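# Transfer 96-well plate from bench spot B1 to nest N1

## Task

Pick up the 96-well plate at bench spot B1 and put it into the raised nest N1 so that it lies level between the nest's locating features, with its cut-off corner (well A1) at the nest corner labelled A1. Then open the gripper and withdraw the robot from the plate.

## Robot and tools

Setup: two arms, left_arm and right_arm, each with a parallel gripper, share a table. Looking from the arms toward the table, B1 (a bench spot) is on the left and N1 (a raised nest) is on the right. The plate has one chamfered corner, which is well A1. A loose object may occasionally get a brief nudge from outside, so check the plate's position again before grasping or releasing.

Frame: every position and orientation lives in one scene frame. Its origin is on the tabletop midway between the arms; +z is up, +x points out over the table, and left_arm sits on the +y side. The arm names do not refer to image sides. On each gripper, the fingers extend along its own +z axis and close along its own y axis. The reported end_effector_position is the spot between the finger pads, roughly 1 cm short of the fingertips. Reported hand positions can be inaccurate, more so far from the base, and motions tend to finish a centimetre or more from the command, usually below it.

Row layout: a single row always carries 16 numbers, both arms included even when one stays still: left_arm x, y, z (metres), qw, qx, qy, qz (unit quaternion, w first), opening; then the same eight for right_arm. Position and quaternion are an absolute target pose in the scene frame, not an offset. Opening runs from -1 (closed) to +1 (fully open, 0.094 m). You may append 12 more values between 0 and 1: per-joint stiffness multipliers, left_arm's six then right_arm's six, in Joint positions order; they persist until changed. For an arm that should stay put, resend its full pose exactly as printed in the last result before it stopped, plus its intended opening. To hold an orientation, repeat the same quaternion every row instead of copying the drifted reported one.

execute_actions(actions): a list of up to 15 actions; each action is a list of up to 15 rows, one per 1/30 s control step. A short action repeats its last row until 15 steps have passed. An empty list just returns the current state and images. At each step the command is clipped to within 70 mm and 16 degrees of the measured gripper pose, so distant targets need several actions. A target farther than 0.6 m from the gripper's current position along any of its axes gets the action rejected for both arms; if the first action fails this check, or any action is malformed, nothing runs.

move(target, speed, blocking): target is one row as above (an absolute pose per arm). Each gripper travels a straight line, all finishing together, taking 0.5 to 10 s (cut off at 10 s). speed is in m/s, 0.002 to 0.5, default 0.25; rotation is capped at twice that in rad/s. Opening is applied when the move starts. There is no obstacle avoidance, including between arms, and actual speed can overshoot, especially with a nearly straight arm. Faster contact and targets placed deeper past a surface mean harder impacts. With blocking=false you get a reply after 0.5 s; other motion commands are rejected until a result shows the move ended (use wait or stop). The result adds a move: line giving the ending (done, off_target, moving, held, fault) and limits: paced means the sent pose was clipped; held means a check blocked some steps, after which the arm may jump faster. It also gives each gripper's distance to its target.

wait(seconds): 0 to 10; arms keep their last command; returns early when a running move ends. stop(): brakes the current move (needs some stopping distance); fingers continue. zoom_image(camera, region): camera is cam_head_left, cam_head_right, cam_left_wrist or cam_right_wrist; region is [x0, y0, x1, y1] in that image's pixels, origin top-left, at most 504 by 504. finished_scene(scene): give the current scene number; irreversible, and the plate must already be settled and released.

Results: a state line left_arm: … | right_arm: … with each gripper's position and quaternion; Hand target lines (the pose each arm is currently driven toward); grip_measured on the command scale (each arm's last Joint positions number is the opening in metres; readings may be off by about 1 mm); step readings, with HELD marking held-back steps; pose unreachable when the clearance check altered a command; FAULT lines; MOTOR HOT from 85 °C and OVER-TEMPERATURE FAULT at 100 °C, when that arm loses hold and drops. Images arrive in order: cam_head_left and cam_head_right (672x504), then cam_left_wrist and cam_right_wrist (504x504, fisheye). Calibration data (K, distortion, T_world_to_cam) is supplied and may be slightly off.

Gripping: to hold the plate, command an opening roughly 0.03 below grip_measured; less margin gives a lighter grip. Pads exert up to about 50–62 N, less on thin parts.

Avoid: dropping the plate from more than a few millimetres, knocking anything off the table, arms striking or pressing each other, pushing hard into the bench or nest, and holding the load longer than needed (motor heat). Moves of only a few millimetres may not register.

Each tool is called after "Call:" by a JSON object that holds its "op" and its "data", one argument or row to a line.

## Session

Call:
{"op": "execute_actions", "data": {
  "actions": []
}}

Scene clock: 0.00 s.
left_arm: end_effector_position=(+0.3219, +0.7176, +0.3485) grip_measured=+1.000 end_effector_quat_wxyz=(-0.506, +0.590, -0.562, -0.282) | right_arm: end_effector_position=(+0.4293, +0.1323, +0.1350) grip_measured=+1.000 end_effector_quat_wxyz=(-0.388, +0.331, +0.805, +0.304)
Joint positions: left_arm=[ 0.876  1.141  0.961 -0.23  -0.601 -0.543  0.094] | right_arm=[ 0.72   1.995  1.59  -1.068 -1.028  1.41   0.094]
Joint velocities: left_arm=[ 0.005 -0.005  0.002 -0.002 -0.095  0.022  0.   ] | right_arm=[ 0.005  0.005  0.017  0.007 -0.066 -0.11   0.   ]
Hand target (left_arm): +0.325, +0.720, +0.362; -0.516, +0.589, -0.555, -0.281
Hand target (right_arm): +0.436, +0.137, +0.151; -0.379, +0.322, +0.808, +0.318
Joint stiffness scale: left_arm=[1. 1. 1. 1. 1. 1.] | right_arm=[1. 1. 1. 1. 1. 1.]

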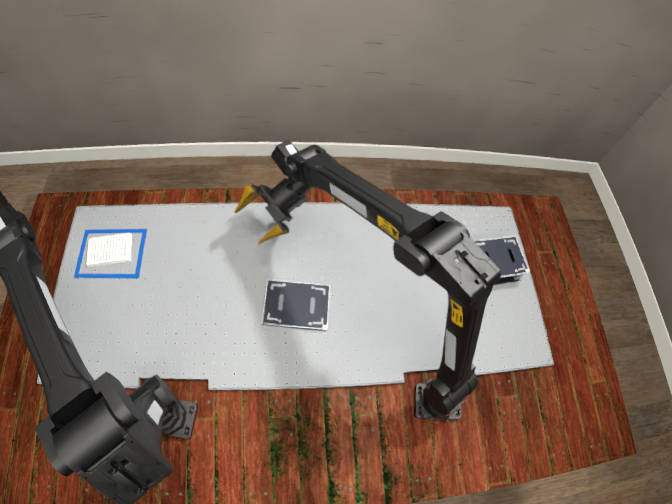

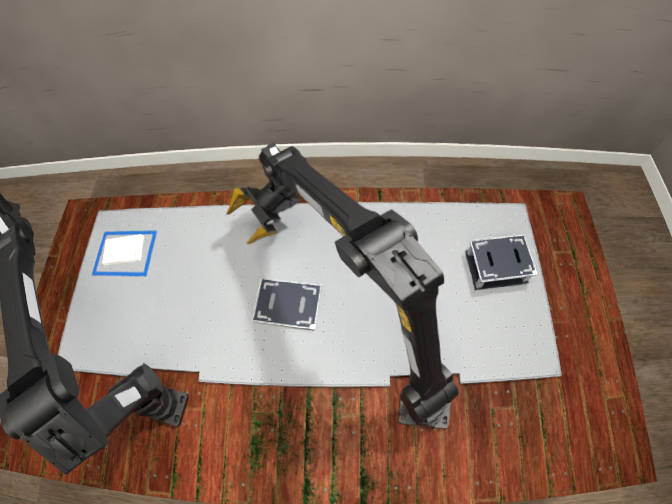

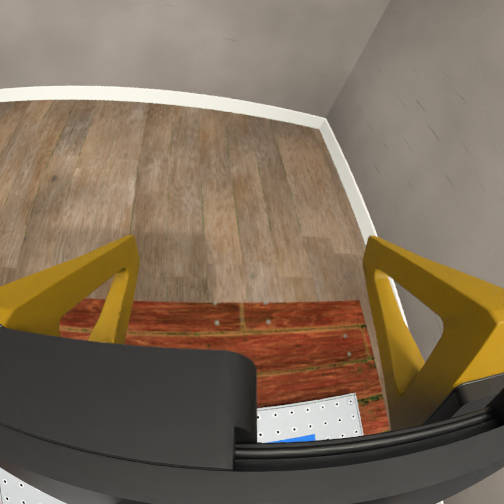

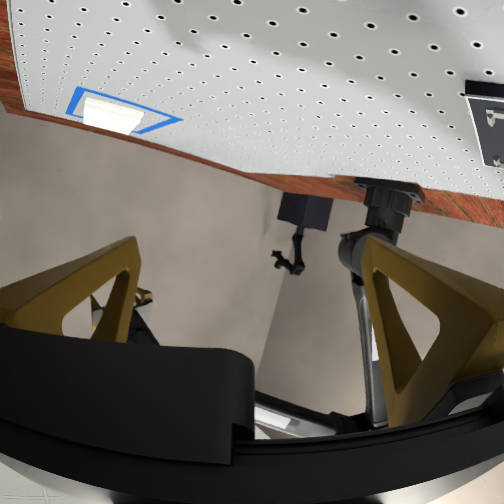

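Call:
{"op": "zoom_image", "data": {
  "camera": "cam_head_left",
  "region": [50, 200, 210, 320]
}}

Call:
{"op": "zoom_image", "data": {
  "camera": "cam_head_right",
  "region": [430, 210, 590, 330]
}}

Call:
{"op": "zoom_image", "data": {
  "camera": "cam_head_right",
  "region": [220, 250, 380, 370]
}}

Region (50, 200, 210, 320) of cam_head_left's 672x504 image, scaled by 3.150, with more detail than that image has; it fills the top 378 rows of this view, and the rest is white.

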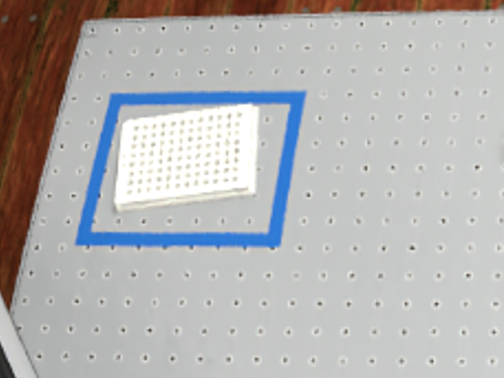

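Region (430, 210, 590, 330) of cam_head_right's 672x504 image, scaled by 3.150, with more detail than that image has; it fills the top 378 rows of this view, and the rest is white.

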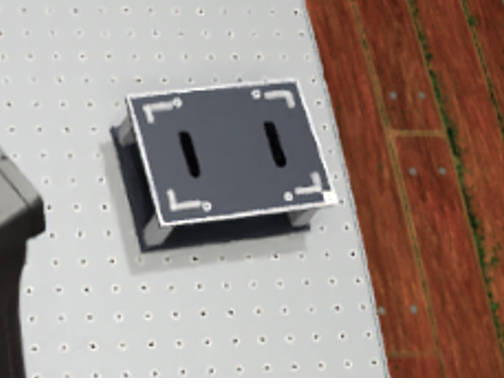

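Region (220, 250, 380, 370) of cam_head_right's 672x504 image, scaled by 3.150, with more detail than that image has; it fills the top 378 rows of this view, and the rest is white.

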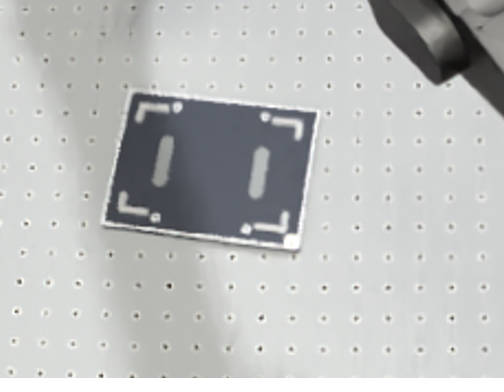

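Call:
{"op": "move", "data": {
  "target": [0.44,0.56,0.25,0,0.707,-0.707,0,1, 0.30,-0.35,0.25,0,0.707,0.707,0,1]
}}

Scene clock: 13.70 s.
left_arm: end_effector_position=(+0.4239, +0.5564, +0.2379) grip_measured=+1.000 end_effector_quat_wxyz=(+0.008, +0.703, -0.711, -0.003) | right_arm: end_effector_position=(+0.3021, -0.3485, +0.2520) grip_measured=+1.000 end_effector_quat_wxyz=(-0.010, +0.708, +0.706, -0.004)
Joint positions: left_arm=[ 0.684  1.623  1.568 -1.532 -0.002 -1.075  0.094] | right_arm=[ 0.051  1.143  1.128 -1.577 -0.007  1.48   0.094]
Joint velocities: left_arm=[ 0.005  0.005  0.007 -0.012  0.081  0.022  0.   ] | right_arm=[-0.005  0.005 -0.022  0.007  0.081 -0.037  0.   ]
Hand target (left_arm): +0.437, +0.558, +0.249; -0.002, +0.705, -0.709, +0.002
Hand target (right_arm): +0.300, -0.350, +0.256; -0.008, +0.706, +0.708, -0.003
Off the commanded pose (left_arm): 0.020 m, 1 deg.
Off the commanded pose (right_arm): 0.003 m, 1 deg.
Joint stiffness scale: left_arm=[1. 1. 1. 1. 1. 1.] | right_arm=[1. 1. 1. 1. 1. 1.]
move: off_target (left_arm)
camera_calibration (this result's frames):
cam_left_wrist: T_world_to_cam=[[0.999802, -0.00991734, -0.0172585, -0.413383], [0.00207821, -0.810296, 0.586017, 0.317459], [-0.0197962, -0.585937, -0.810115, 0.652957], [0, 0, 0, 1]] pos_world=[0.425567, 0.635728, 0.3358]
cam_right_wrist: T_world_to_cam=[[-0.99985, -0.000621547, 0.0173253, 0.301517], [0.00970087, 0.808195, 0.588835, 0.135383], [-0.0143682, 0.588914, -0.808068, 0.537557], [0, 0, 0, 1]] pos_world=[0.307882, -0.425804, 0.34944]

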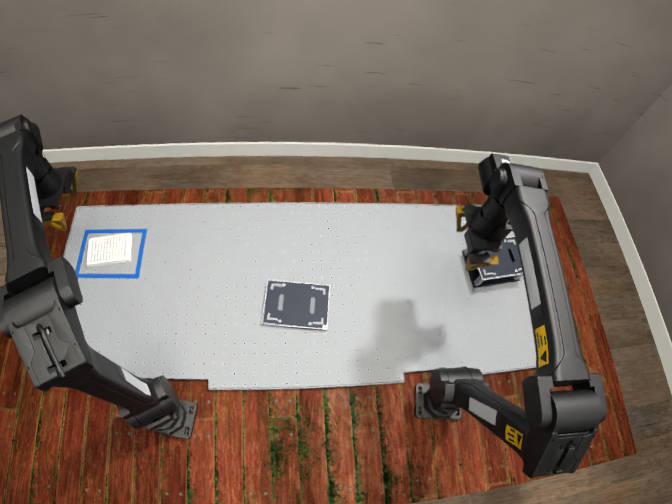

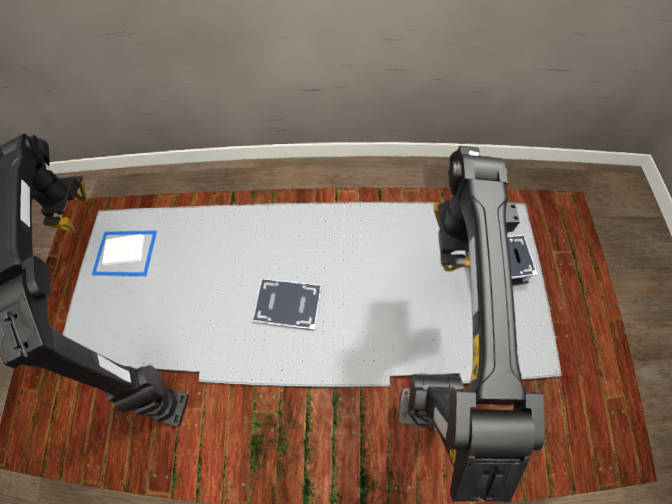

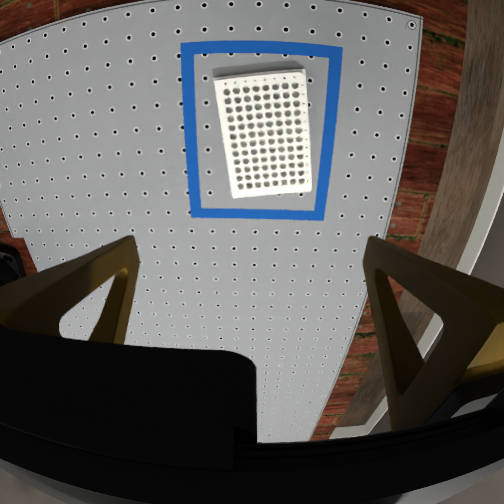

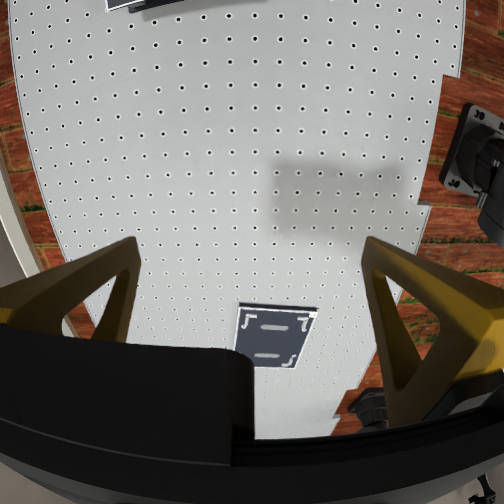

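Call:
{"op": "zoom_image", "data": {
  "camera": "cam_left_wrist",
  "region": [170, 40, 350, 220]
}}

Region (170, 40, 350, 220) of cam_left_wrist's 504x504 image, scaled by 2.800, with more detail than that image has.

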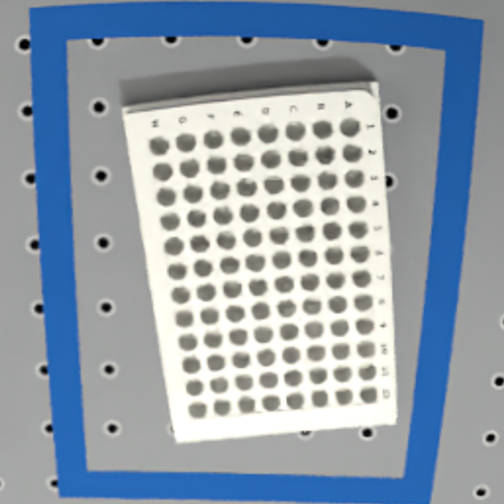

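Call:
{"op": "move", "data": {
  "target": [0.443,0.548,0.08,0,0.743,-0.669,0,1, 0.30,-0.35,0.25,0,0.707,0.707,0,1],
  "speed": 0.15
}}

Scene clock: 24.20 s.
left_arm: end_effector_position=(+0.4379, +0.5512, +0.0877) grip_measured=+1.000 end_effector_quat_wxyz=(-0.003, +0.741, -0.671, -0.000) | right_arm: end_effector_position=(+0.2995, -0.3491, +0.2453) grip_measured=+1.000 end_effector_quat_wxyz=(-0.011, +0.708, +0.707, -0.008)
Joint positions: left_arm=[ 0.662  1.73   1.297 -1.133 -0.002 -1.207  0.094] | right_arm=[ 0.051  1.141  1.109 -1.566 -0.002  1.478  0.094]
Joint velocities: left_arm=[ 0.015 -0.005 -0.002 -0.007 -0.051 -0.022  0.   ] | right_arm=[-0.005 -0.005  0.012 -0.017 -0.022 -0.037  0.   ]
Hand target (left_arm): +0.441, +0.547, +0.080; +0.000, +0.743, -0.669, -0.000
Hand target (right_arm): +0.300, -0.350, +0.250; -0.000, +0.707, +0.707, -0.000
Off the commanded pose (left_arm): 0.010 m, 0 deg.
Off the commanded pose (right_arm): 0.005 m, 2 deg.
Joint stiffness scale: left_arm=[1. 1. 1. 1. 1. 1.] | right_arm=[1. 1. 1. 1. 1. 1.]
move: done
camera_calibration (this result's frames):
cam_left_wrist: T_world_to_cam=[[0.995037, 0.0994779, 0.00240844, -0.489971], [0.0797862, -0.812064, 0.578088, 0.368844], [0.0594628, -0.575026, -0.815971, 0.488252], [0, 0, 0, 1]] pos_world=[0.429078, 0.629025, 0.186356]
cam_right_wrist: T_world_to_cam=[[-0.999713, -0.00255651, 0.023825, 0.296756], [0.0118827, 0.810528, 0.585579, 0.140779], [-0.0208079, 0.585694, -0.810265, 0.533739], [0, 0, 0, 1]] pos_world=[0.306104, -0.425955, 0.342963]

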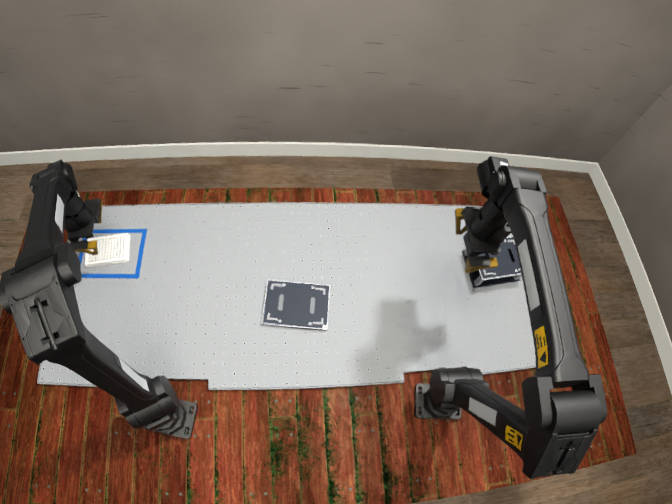

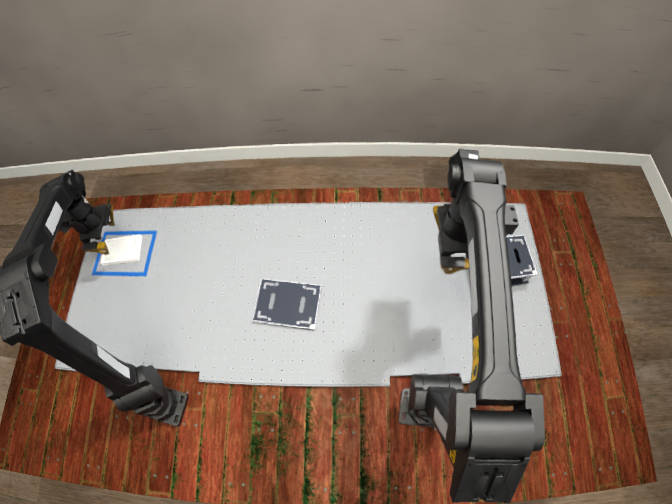

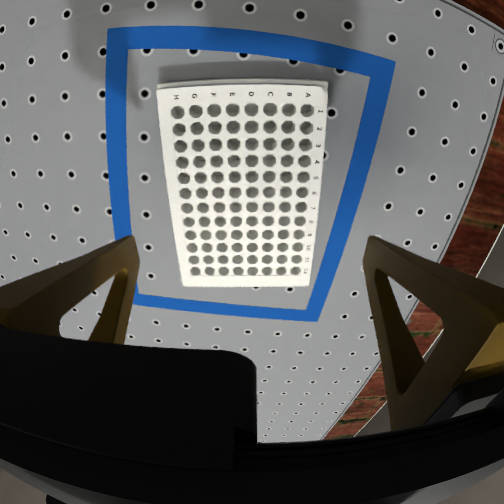

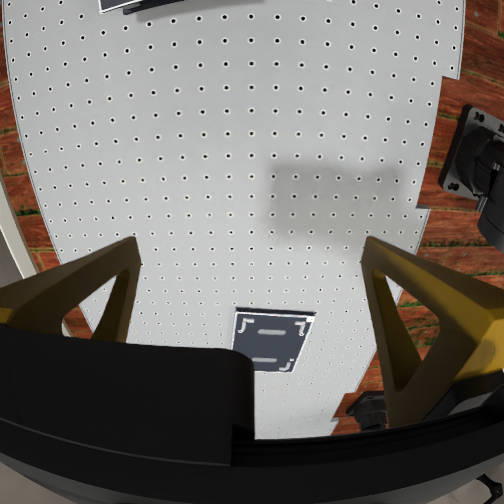

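Call:
{"op": "move", "data": {
  "target": [0.437,0.546,0.035,0,0.743,-0.669,0,1, 0.30,-0.35,0.25,0,0.707,0.707,0,1],
  "speed": 0.05
}}

Scene clock: 28.33 s.
left_arm: end_effector_position=(+0.4358, +0.5501, +0.0479) grip_measured=+1.000 end_effector_quat_wxyz=(-0.008, +0.742, -0.671, +0.002) | right_arm: end_effector_position=(+0.2995, -0.3491, +0.2453) grip_measured=+1.000 end_effector_quat_wxyz=(-0.011, +0.708, +0.707, -0.008)
Joint positions: left_arm=[ 0.662  1.767  1.231 -1.019 -0.002 -1.209  0.094] | right_arm=[ 0.051  1.141  1.109 -1.566 -0.002  1.478  0.094]
Joint velocities: left_arm=[-0.015 -0.015 -0.017  0.012  0.007  0.037  0.   ] | right_arm=[ 0.015  0.005  0.002 -0.002  0.022  0.007  0.   ]
Hand target (left_arm): +0.436, +0.546, +0.035; -0.000, +0.743, -0.669, -0.000
Hand target (right_arm): +0.300, -0.350, +0.250; -0.000, +0.707, +0.707, -0.000
Off the commanded pose (left_arm): 0.014 m, 1 deg.
Off the commanded pose (right_arm): 0.005 m, 2 deg.
Joint stiffness scale: left_arm=[1. 1. 1. 1. 1. 1.] | right_arm=[1. 1. 1. 1. 1. 1.]
move: off_target (left_arm)
camera_calibration (this result's frames):
cam_left_wrist: T_world_to_cam=[[0.994766, 0.101336, 0.0131227, -0.489098], [0.0754262, -0.81485, 0.574744, 0.394765], [0.0689353, -0.570746, -0.818228, 0.44892], [0, 0, 0, 1]] pos_world=[0.425816, 0.627457, 0.146848]
cam_right_wrist: T_world_to_cam=[[-0.999712, -0.00255775, 0.0238619, 0.29674], [0.0118954, 0.81075, 0.585271, 0.140982], [-0.020843, 0.585386, -0.810486, 0.533735], [0, 0, 0, 1]] pos_world=[0.306102, -0.425983, 0.342991]

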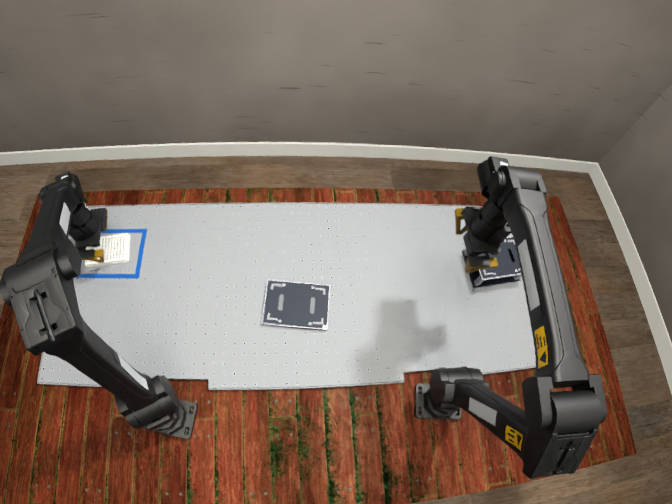

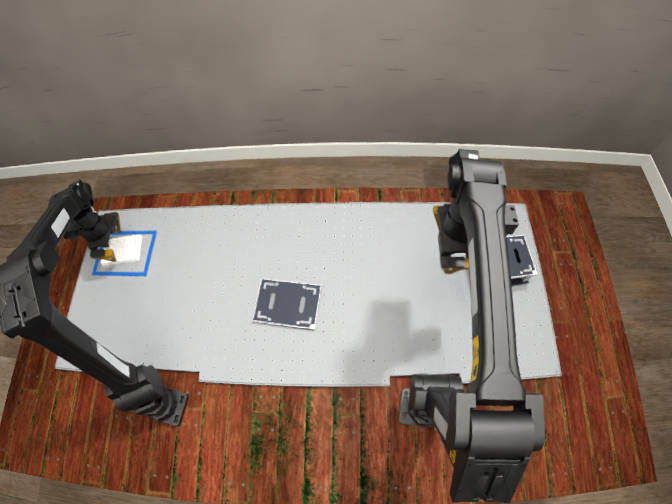

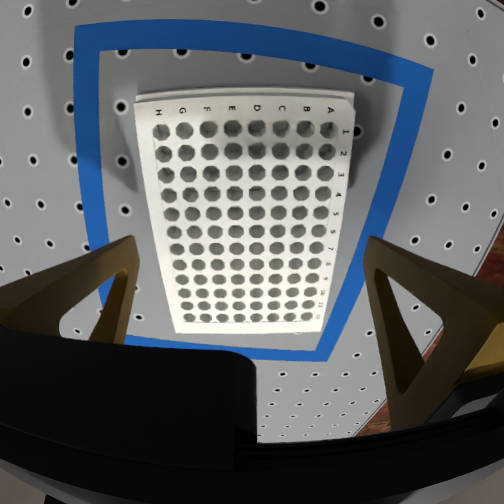

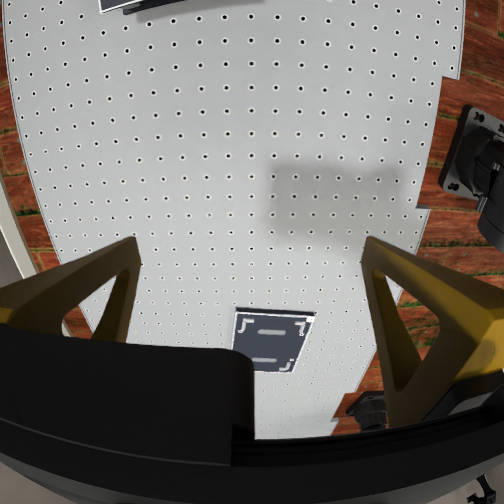

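Call:
{"op": "move", "data": {
  "target": [0.432,0.545,0.012,0,0.743,-0.669,0,1, 0.30,-0.35,0.25,0,0.707,0.707,0,1],
  "speed": 0.03
}}

Scene clock: 31.87 s.
left_arm: end_effector_position=(+0.4323, +0.5484, +0.0255) grip_measured=+1.000 end_effector_quat_wxyz=(-0.009, +0.742, -0.671, +0.002) | right_arm: end_effector_position=(+0.2995, -0.3491, +0.2453) grip_measured=+1.000 end_effector_quat_wxyz=(-0.011, +0.708, +0.707, -0.008)
Joint positions: left_arm=[ 0.662  1.789  1.193 -0.958 -0.002 -1.209  0.094] | right_arm=[ 0.051  1.141  1.109 -1.566 -0.002  1.478  0.094]
Joint velocities: left_arm=[ 0.005 -0.015  0.002  0.002  0.022  0.007  0.   ] | right_arm=[-0.005 -0.005 -0.012 -0.007 -0.066  0.007  0.   ]
Hand target (left_arm): +0.431, +0.545, +0.012; +0.000, +0.743, -0.669, -0.000
Hand target (right_arm): +0.300, -0.350, +0.250; -0.000, +0.707, +0.707, -0.000
Off the commanded pose (left_arm): 0.014 m, 1 deg.
Off the commanded pose (right_arm): 0.005 m, 2 deg.
Joint stiffness scale: left_arm=[1. 1. 1. 1. 1. 1.] | right_arm=[1. 1. 1. 1. 1. 1.]
move: off_target (left_arm)
camera_calibration (this result's frames):
cam_left_wrist: T_world_to_cam=[[0.994747, 0.101327, 0.0145502, -0.485166], [0.0746416, -0.815241, 0.574292, 0.407032], [0.0700529, -0.570189, -0.818521, 0.429075], [0, 0, 0, 1]] pos_world=[0.422178, 0.625644, 0.124511]
cam_right_wrist: T_world_to_cam=[[-0.999712, -0.00255775, 0.0238619, 0.29674], [0.0118954, 0.81075, 0.585271, 0.140982], [-0.020843, 0.585386, -0.810486, 0.533735], [0, 0, 0, 1]] pos_world=[0.306102, -0.425983, 0.342991]

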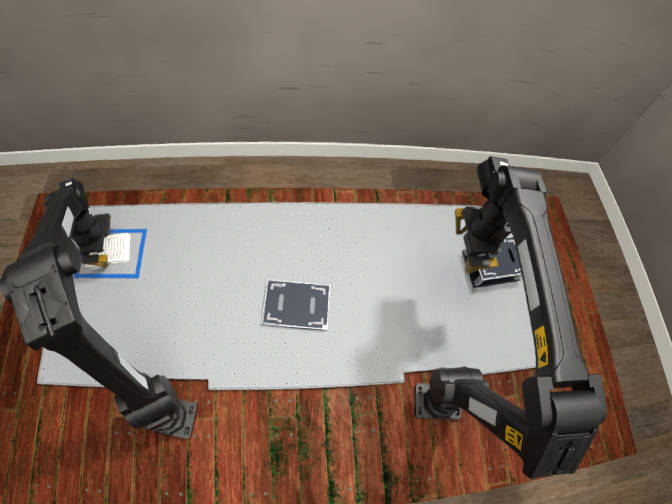

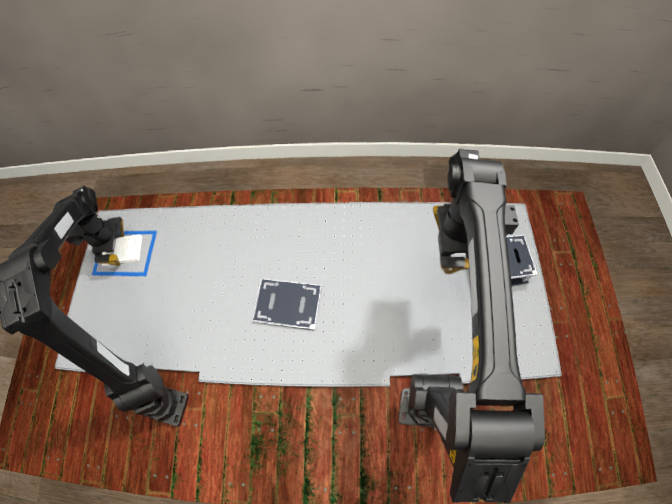

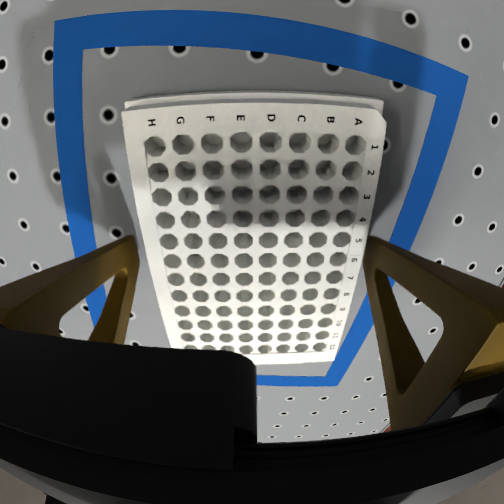

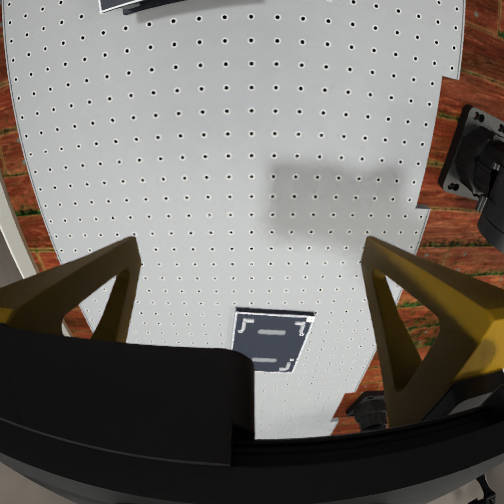

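Call:
{"op": "move", "data": {
  "target": [0.433,0.538,0.001,0,0.743,-0.669,0,1, 0.30,-0.35,0.25,0,0.707,0.707,0,1],
  "speed": 0.02
}}

Scene clock: 36.20 s.
left_arm: end_effector_position=(+0.4338, +0.5466, +0.0217) grip_measured=+1.000 end_effector_quat_wxyz=(-0.014, +0.742, -0.670, +0.004) | right_arm: end_effector_position=(+0.2995, -0.3491, +0.2453) grip_measured=+1.000 end_effector_quat_wxyz=(-0.011, +0.708, +0.707, -0.008)
Joint positions: left_arm=[ 0.657  1.79   1.183 -0.935 -0.002 -1.215  0.094] | right_arm=[ 0.051  1.141  1.109 -1.566 -0.002  1.478  0.094]
Joint velocities: left_arm=[-0.015 -0.024 -0.017 -0.012 -0.007  0.037  0.   ] | right_arm=[-0.005 -0.015 -0.012  0.002  0.007 -0.022  0.   ]
Hand target (left_arm): +0.432, +0.538, +0.002; +0.000, +0.743, -0.669, -0.000
Hand target (right_arm): +0.300, -0.350, +0.250; -0.000, +0.707, +0.707, -0.000
Off the commanded pose (left_arm): 0.022 m, 2 deg.
Off the commanded pose (right_arm): 0.005 m, 2 deg.
Joint stiffness scale: left_arm=[1. 1. 1. 1. 1. 1.] | right_arm=[1. 1. 1. 1. 1. 1.]
move: off_target (left_arm)
camera_calibration (this result's frames):
cam_left_wrist: T_world_to_cam=[[0.994355, 0.103127, 0.0249773, -0.487473], [0.0704748, -0.817841, 0.571112, 0.410984], [0.0793247, -0.566128, -0.820492, 0.418629], [0, 0, 0, 1]] pos_world=[0.422549, 0.623389, 0.120939]
cam_right_wrist: T_world_to_cam=[[-0.999712, -0.00255775, 0.0238619, 0.29674], [0.0118954, 0.81075, 0.585271, 0.140982], [-0.020843, 0.585386, -0.810486, 0.533735], [0, 0, 0, 1]] pos_world=[0.306102, -0.425983, 0.342991]

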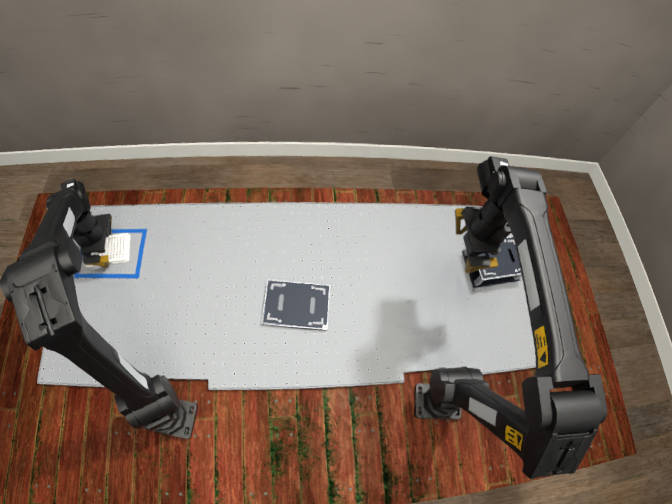

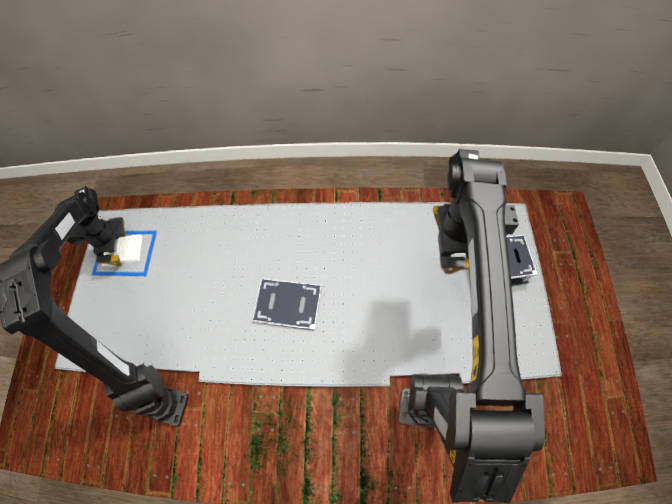

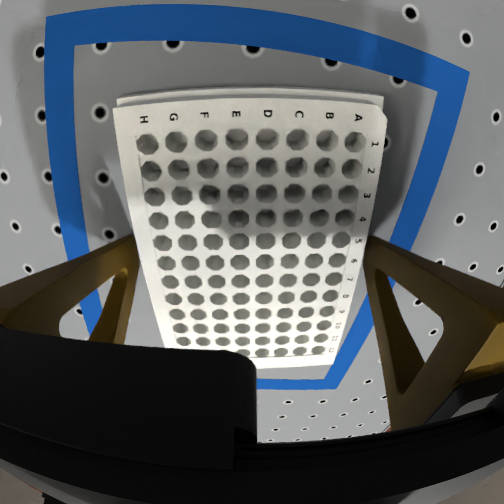

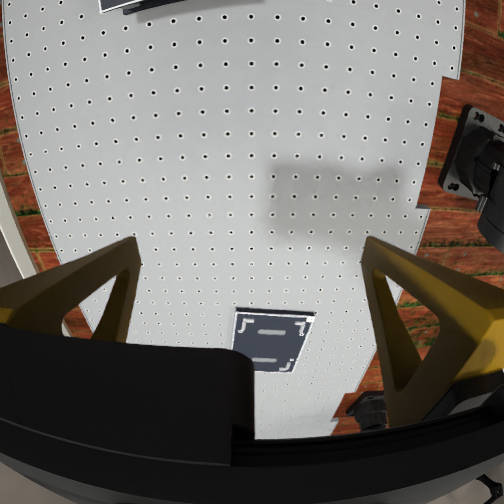

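Call:
{"op": "move", "data": {
  "target": [0.433,0.543,0.024,0,0.743,-0.669,0,1, 0.30,-0.35,0.25,0,0.707,0.707,0,1],
  "speed": 0.02
}}

Call:
{"op": "move", "data": {
  "target": [0.433,0.543,0.024,0,0.743,-0.669,0,0.7, 0.30,-0.35,0.25,0,0.707,0.707,0,1],
  "speed": 0.02
}}

Scene clock: 39.87 s.
left_arm: end_effector_position=(+0.4277, +0.5436, +0.0216) grip_measured=+1.000 end_effector_quat_wxyz=(-0.001, +0.742, -0.670, -0.001) | right_arm: end_effector_position=(+0.2995, -0.3491, +0.2453) grip_measured=+1.000 end_effector_quat_wxyz=(-0.011, +0.708, +0.707, -0.008)
Joint positions: left_arm=[ 0.657  1.79   1.183 -0.963 -0.002 -1.215  0.094] | right_arm=[ 0.051  1.141  1.109 -1.566 -0.002  1.478  0.094]
Joint velocities: left_arm=[ 0.015  0.005 -0.012 -0.007  0.051  0.051  0.   ] | right_arm=[-0.005 -0.015  0.007 -0.002  0.022 -0.007  0.   ]
Hand target (left_arm): +0.433, +0.543, +0.024; -0.000, +0.743, -0.669, +0.000
Hand target (right_arm): +0.300, -0.350, +0.250; -0.000, +0.707, +0.707, -0.000
Off the commanded pose (left_arm): 0.006 m, 0 deg.
Off the commanded pose (right_arm): 0.005 m, 2 deg.
Joint stiffness scale: left_arm=[1. 1. 1. 1. 1. 1.] | right_arm=[1. 1. 1. 1. 1. 1.]
move: done
camera_calibration (this result's frames):
cam_left_wrist: T_world_to_cam=[[0.994652, 0.103274, -0.00113775, -0.480694], [0.0848434, -0.810762, 0.579195, 0.39883], [0.0588933, -0.576194, -0.815189, 0.431418], [0, 0, 0, 1]] pos_world=[0.418878, 0.62158, 0.12014]
cam_right_wrist: T_world_to_cam=[[-0.999712, -0.00255775, 0.0238619, 0.29674], [0.0118954, 0.81075, 0.585271, 0.140982], [-0.020843, 0.585386, -0.810486, 0.533735], [0, 0, 0, 1]] pos_world=[0.306102, -0.425983, 0.342991]

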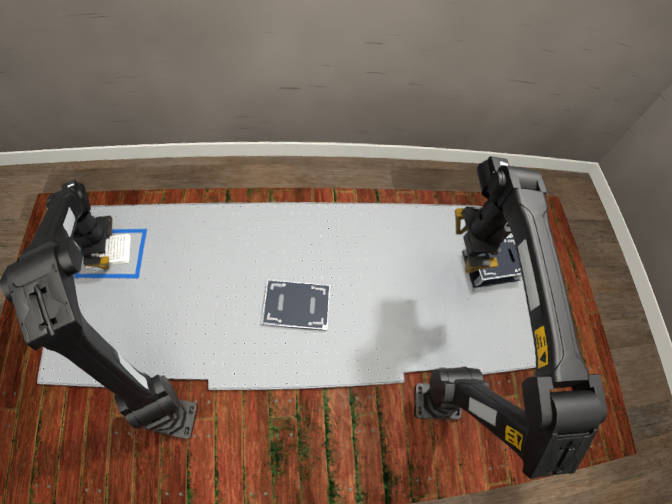

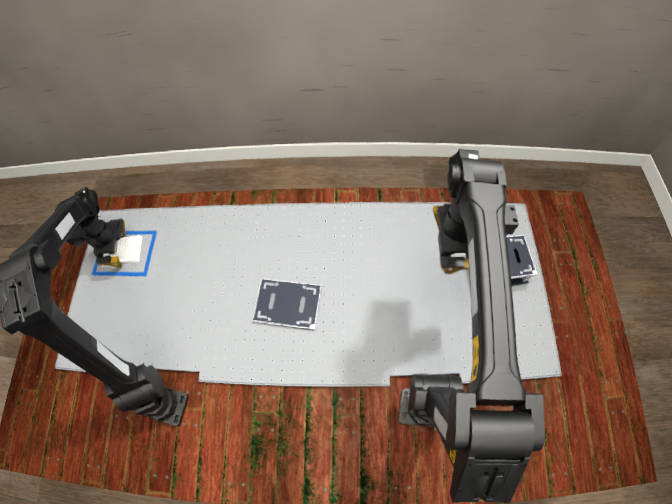

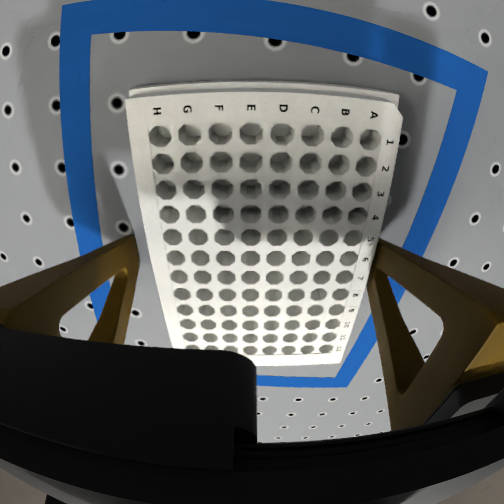

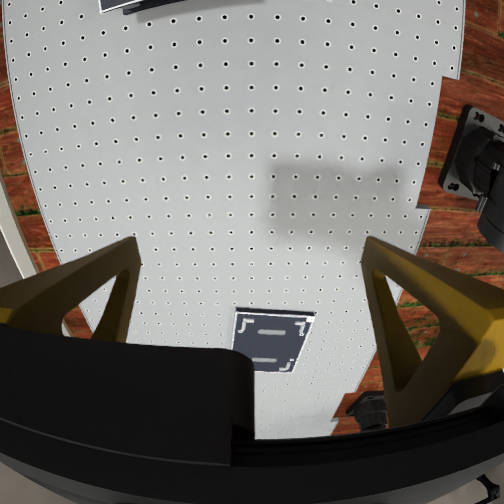

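Scene clock: 40.77 s.
left_arm: end_effector_position=(+0.4277, +0.5436, +0.0216) grip_measured=+0.762 end_effector_quat_wxyz=(-0.001, +0.742, -0.670, -0.001) | right_arm: end_effector_position=(+0.2995, -0.3491, +0.2453) grip_measured=+1.000 end_effector_quat_wxyz=(-0.011, +0.708, +0.707, -0.008)
Joint positions: left_arm=[ 0.657  1.79   1.183 -0.963 -0.002 -1.215  0.083] | right_arm=[ 0.051  1.141  1.109 -1.566 -0.002  1.478  0.094]
Joint velocities: left_arm=[-0.005 -0.015  0.007 -0.012  0.007  0.022 -0.002] | right_arm=[-0.005  0.005  0.022  0.002  0.081 -0.022  0.   ]
Hand target (left_arm): +0.433, +0.543, +0.024; -0.000, +0.743, -0.669, +0.000
Hand target (right_arm): +0.300, -0.350, +0.250; -0.000, +0.707, +0.707, -0.000
Off the commanded pose (left_arm): 0.006 m, 0 deg.
Off the commanded pose (right_arm): 0.005 m, 2 deg.
Joint stiffness scale: left_arm=[1. 1. 1. 1. 1. 1.] | right_arm=[1. 1. 1. 1. 1. 1.]
move: done
camera_calibration (this result's frames):
cam_left_wrist: T_world_to_cam=[[0.994652, 0.103274, -0.00113775, -0.480694], [0.0848434, -0.810762, 0.579195, 0.39883], [0.0588933, -0.576194, -0.815189, 0.431418], [0, 0, 0, 1]] pos_world=[0.418878, 0.62158, 0.12014]
cam_right_wrist: T_world_to_cam=[[-0.999712, -0.00255775, 0.0238619, 0.29674], [0.0118954, 0.81075, 0.585271, 0.140982], [-0.020843, 0.585386, -0.810486, 0.533735], [0, 0, 0, 1]] pos_world=[0.306102, -0.425983, 0.342991]

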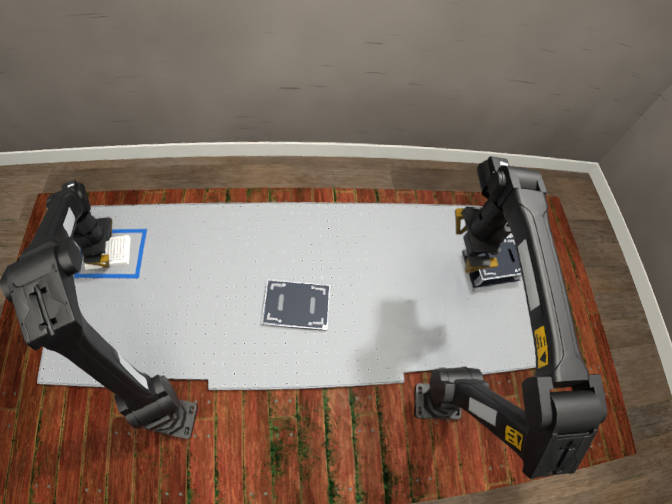

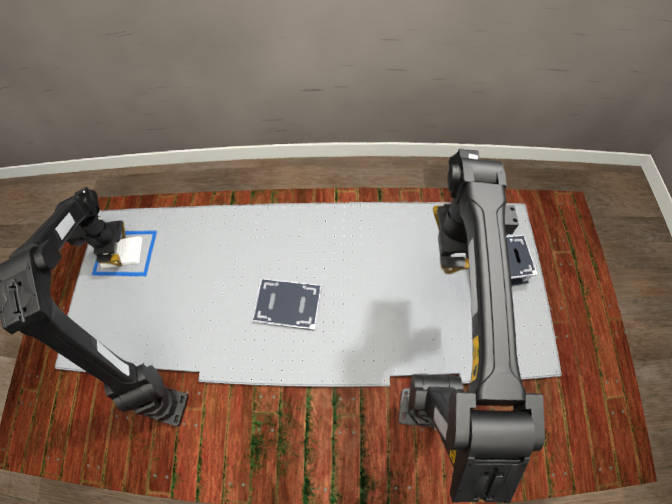

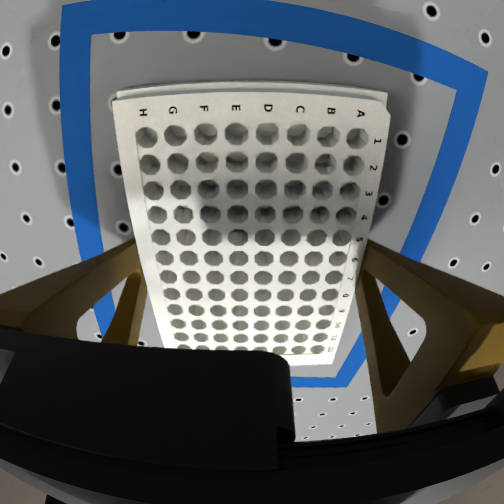

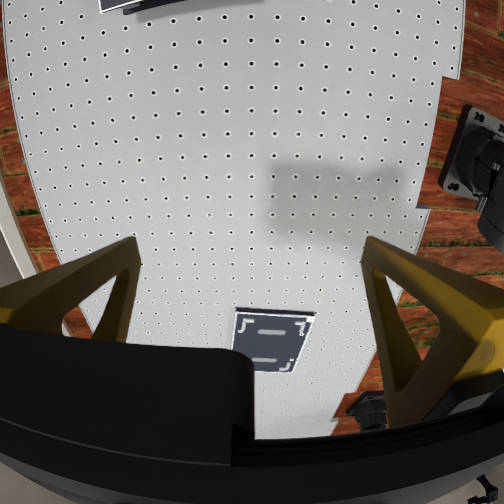

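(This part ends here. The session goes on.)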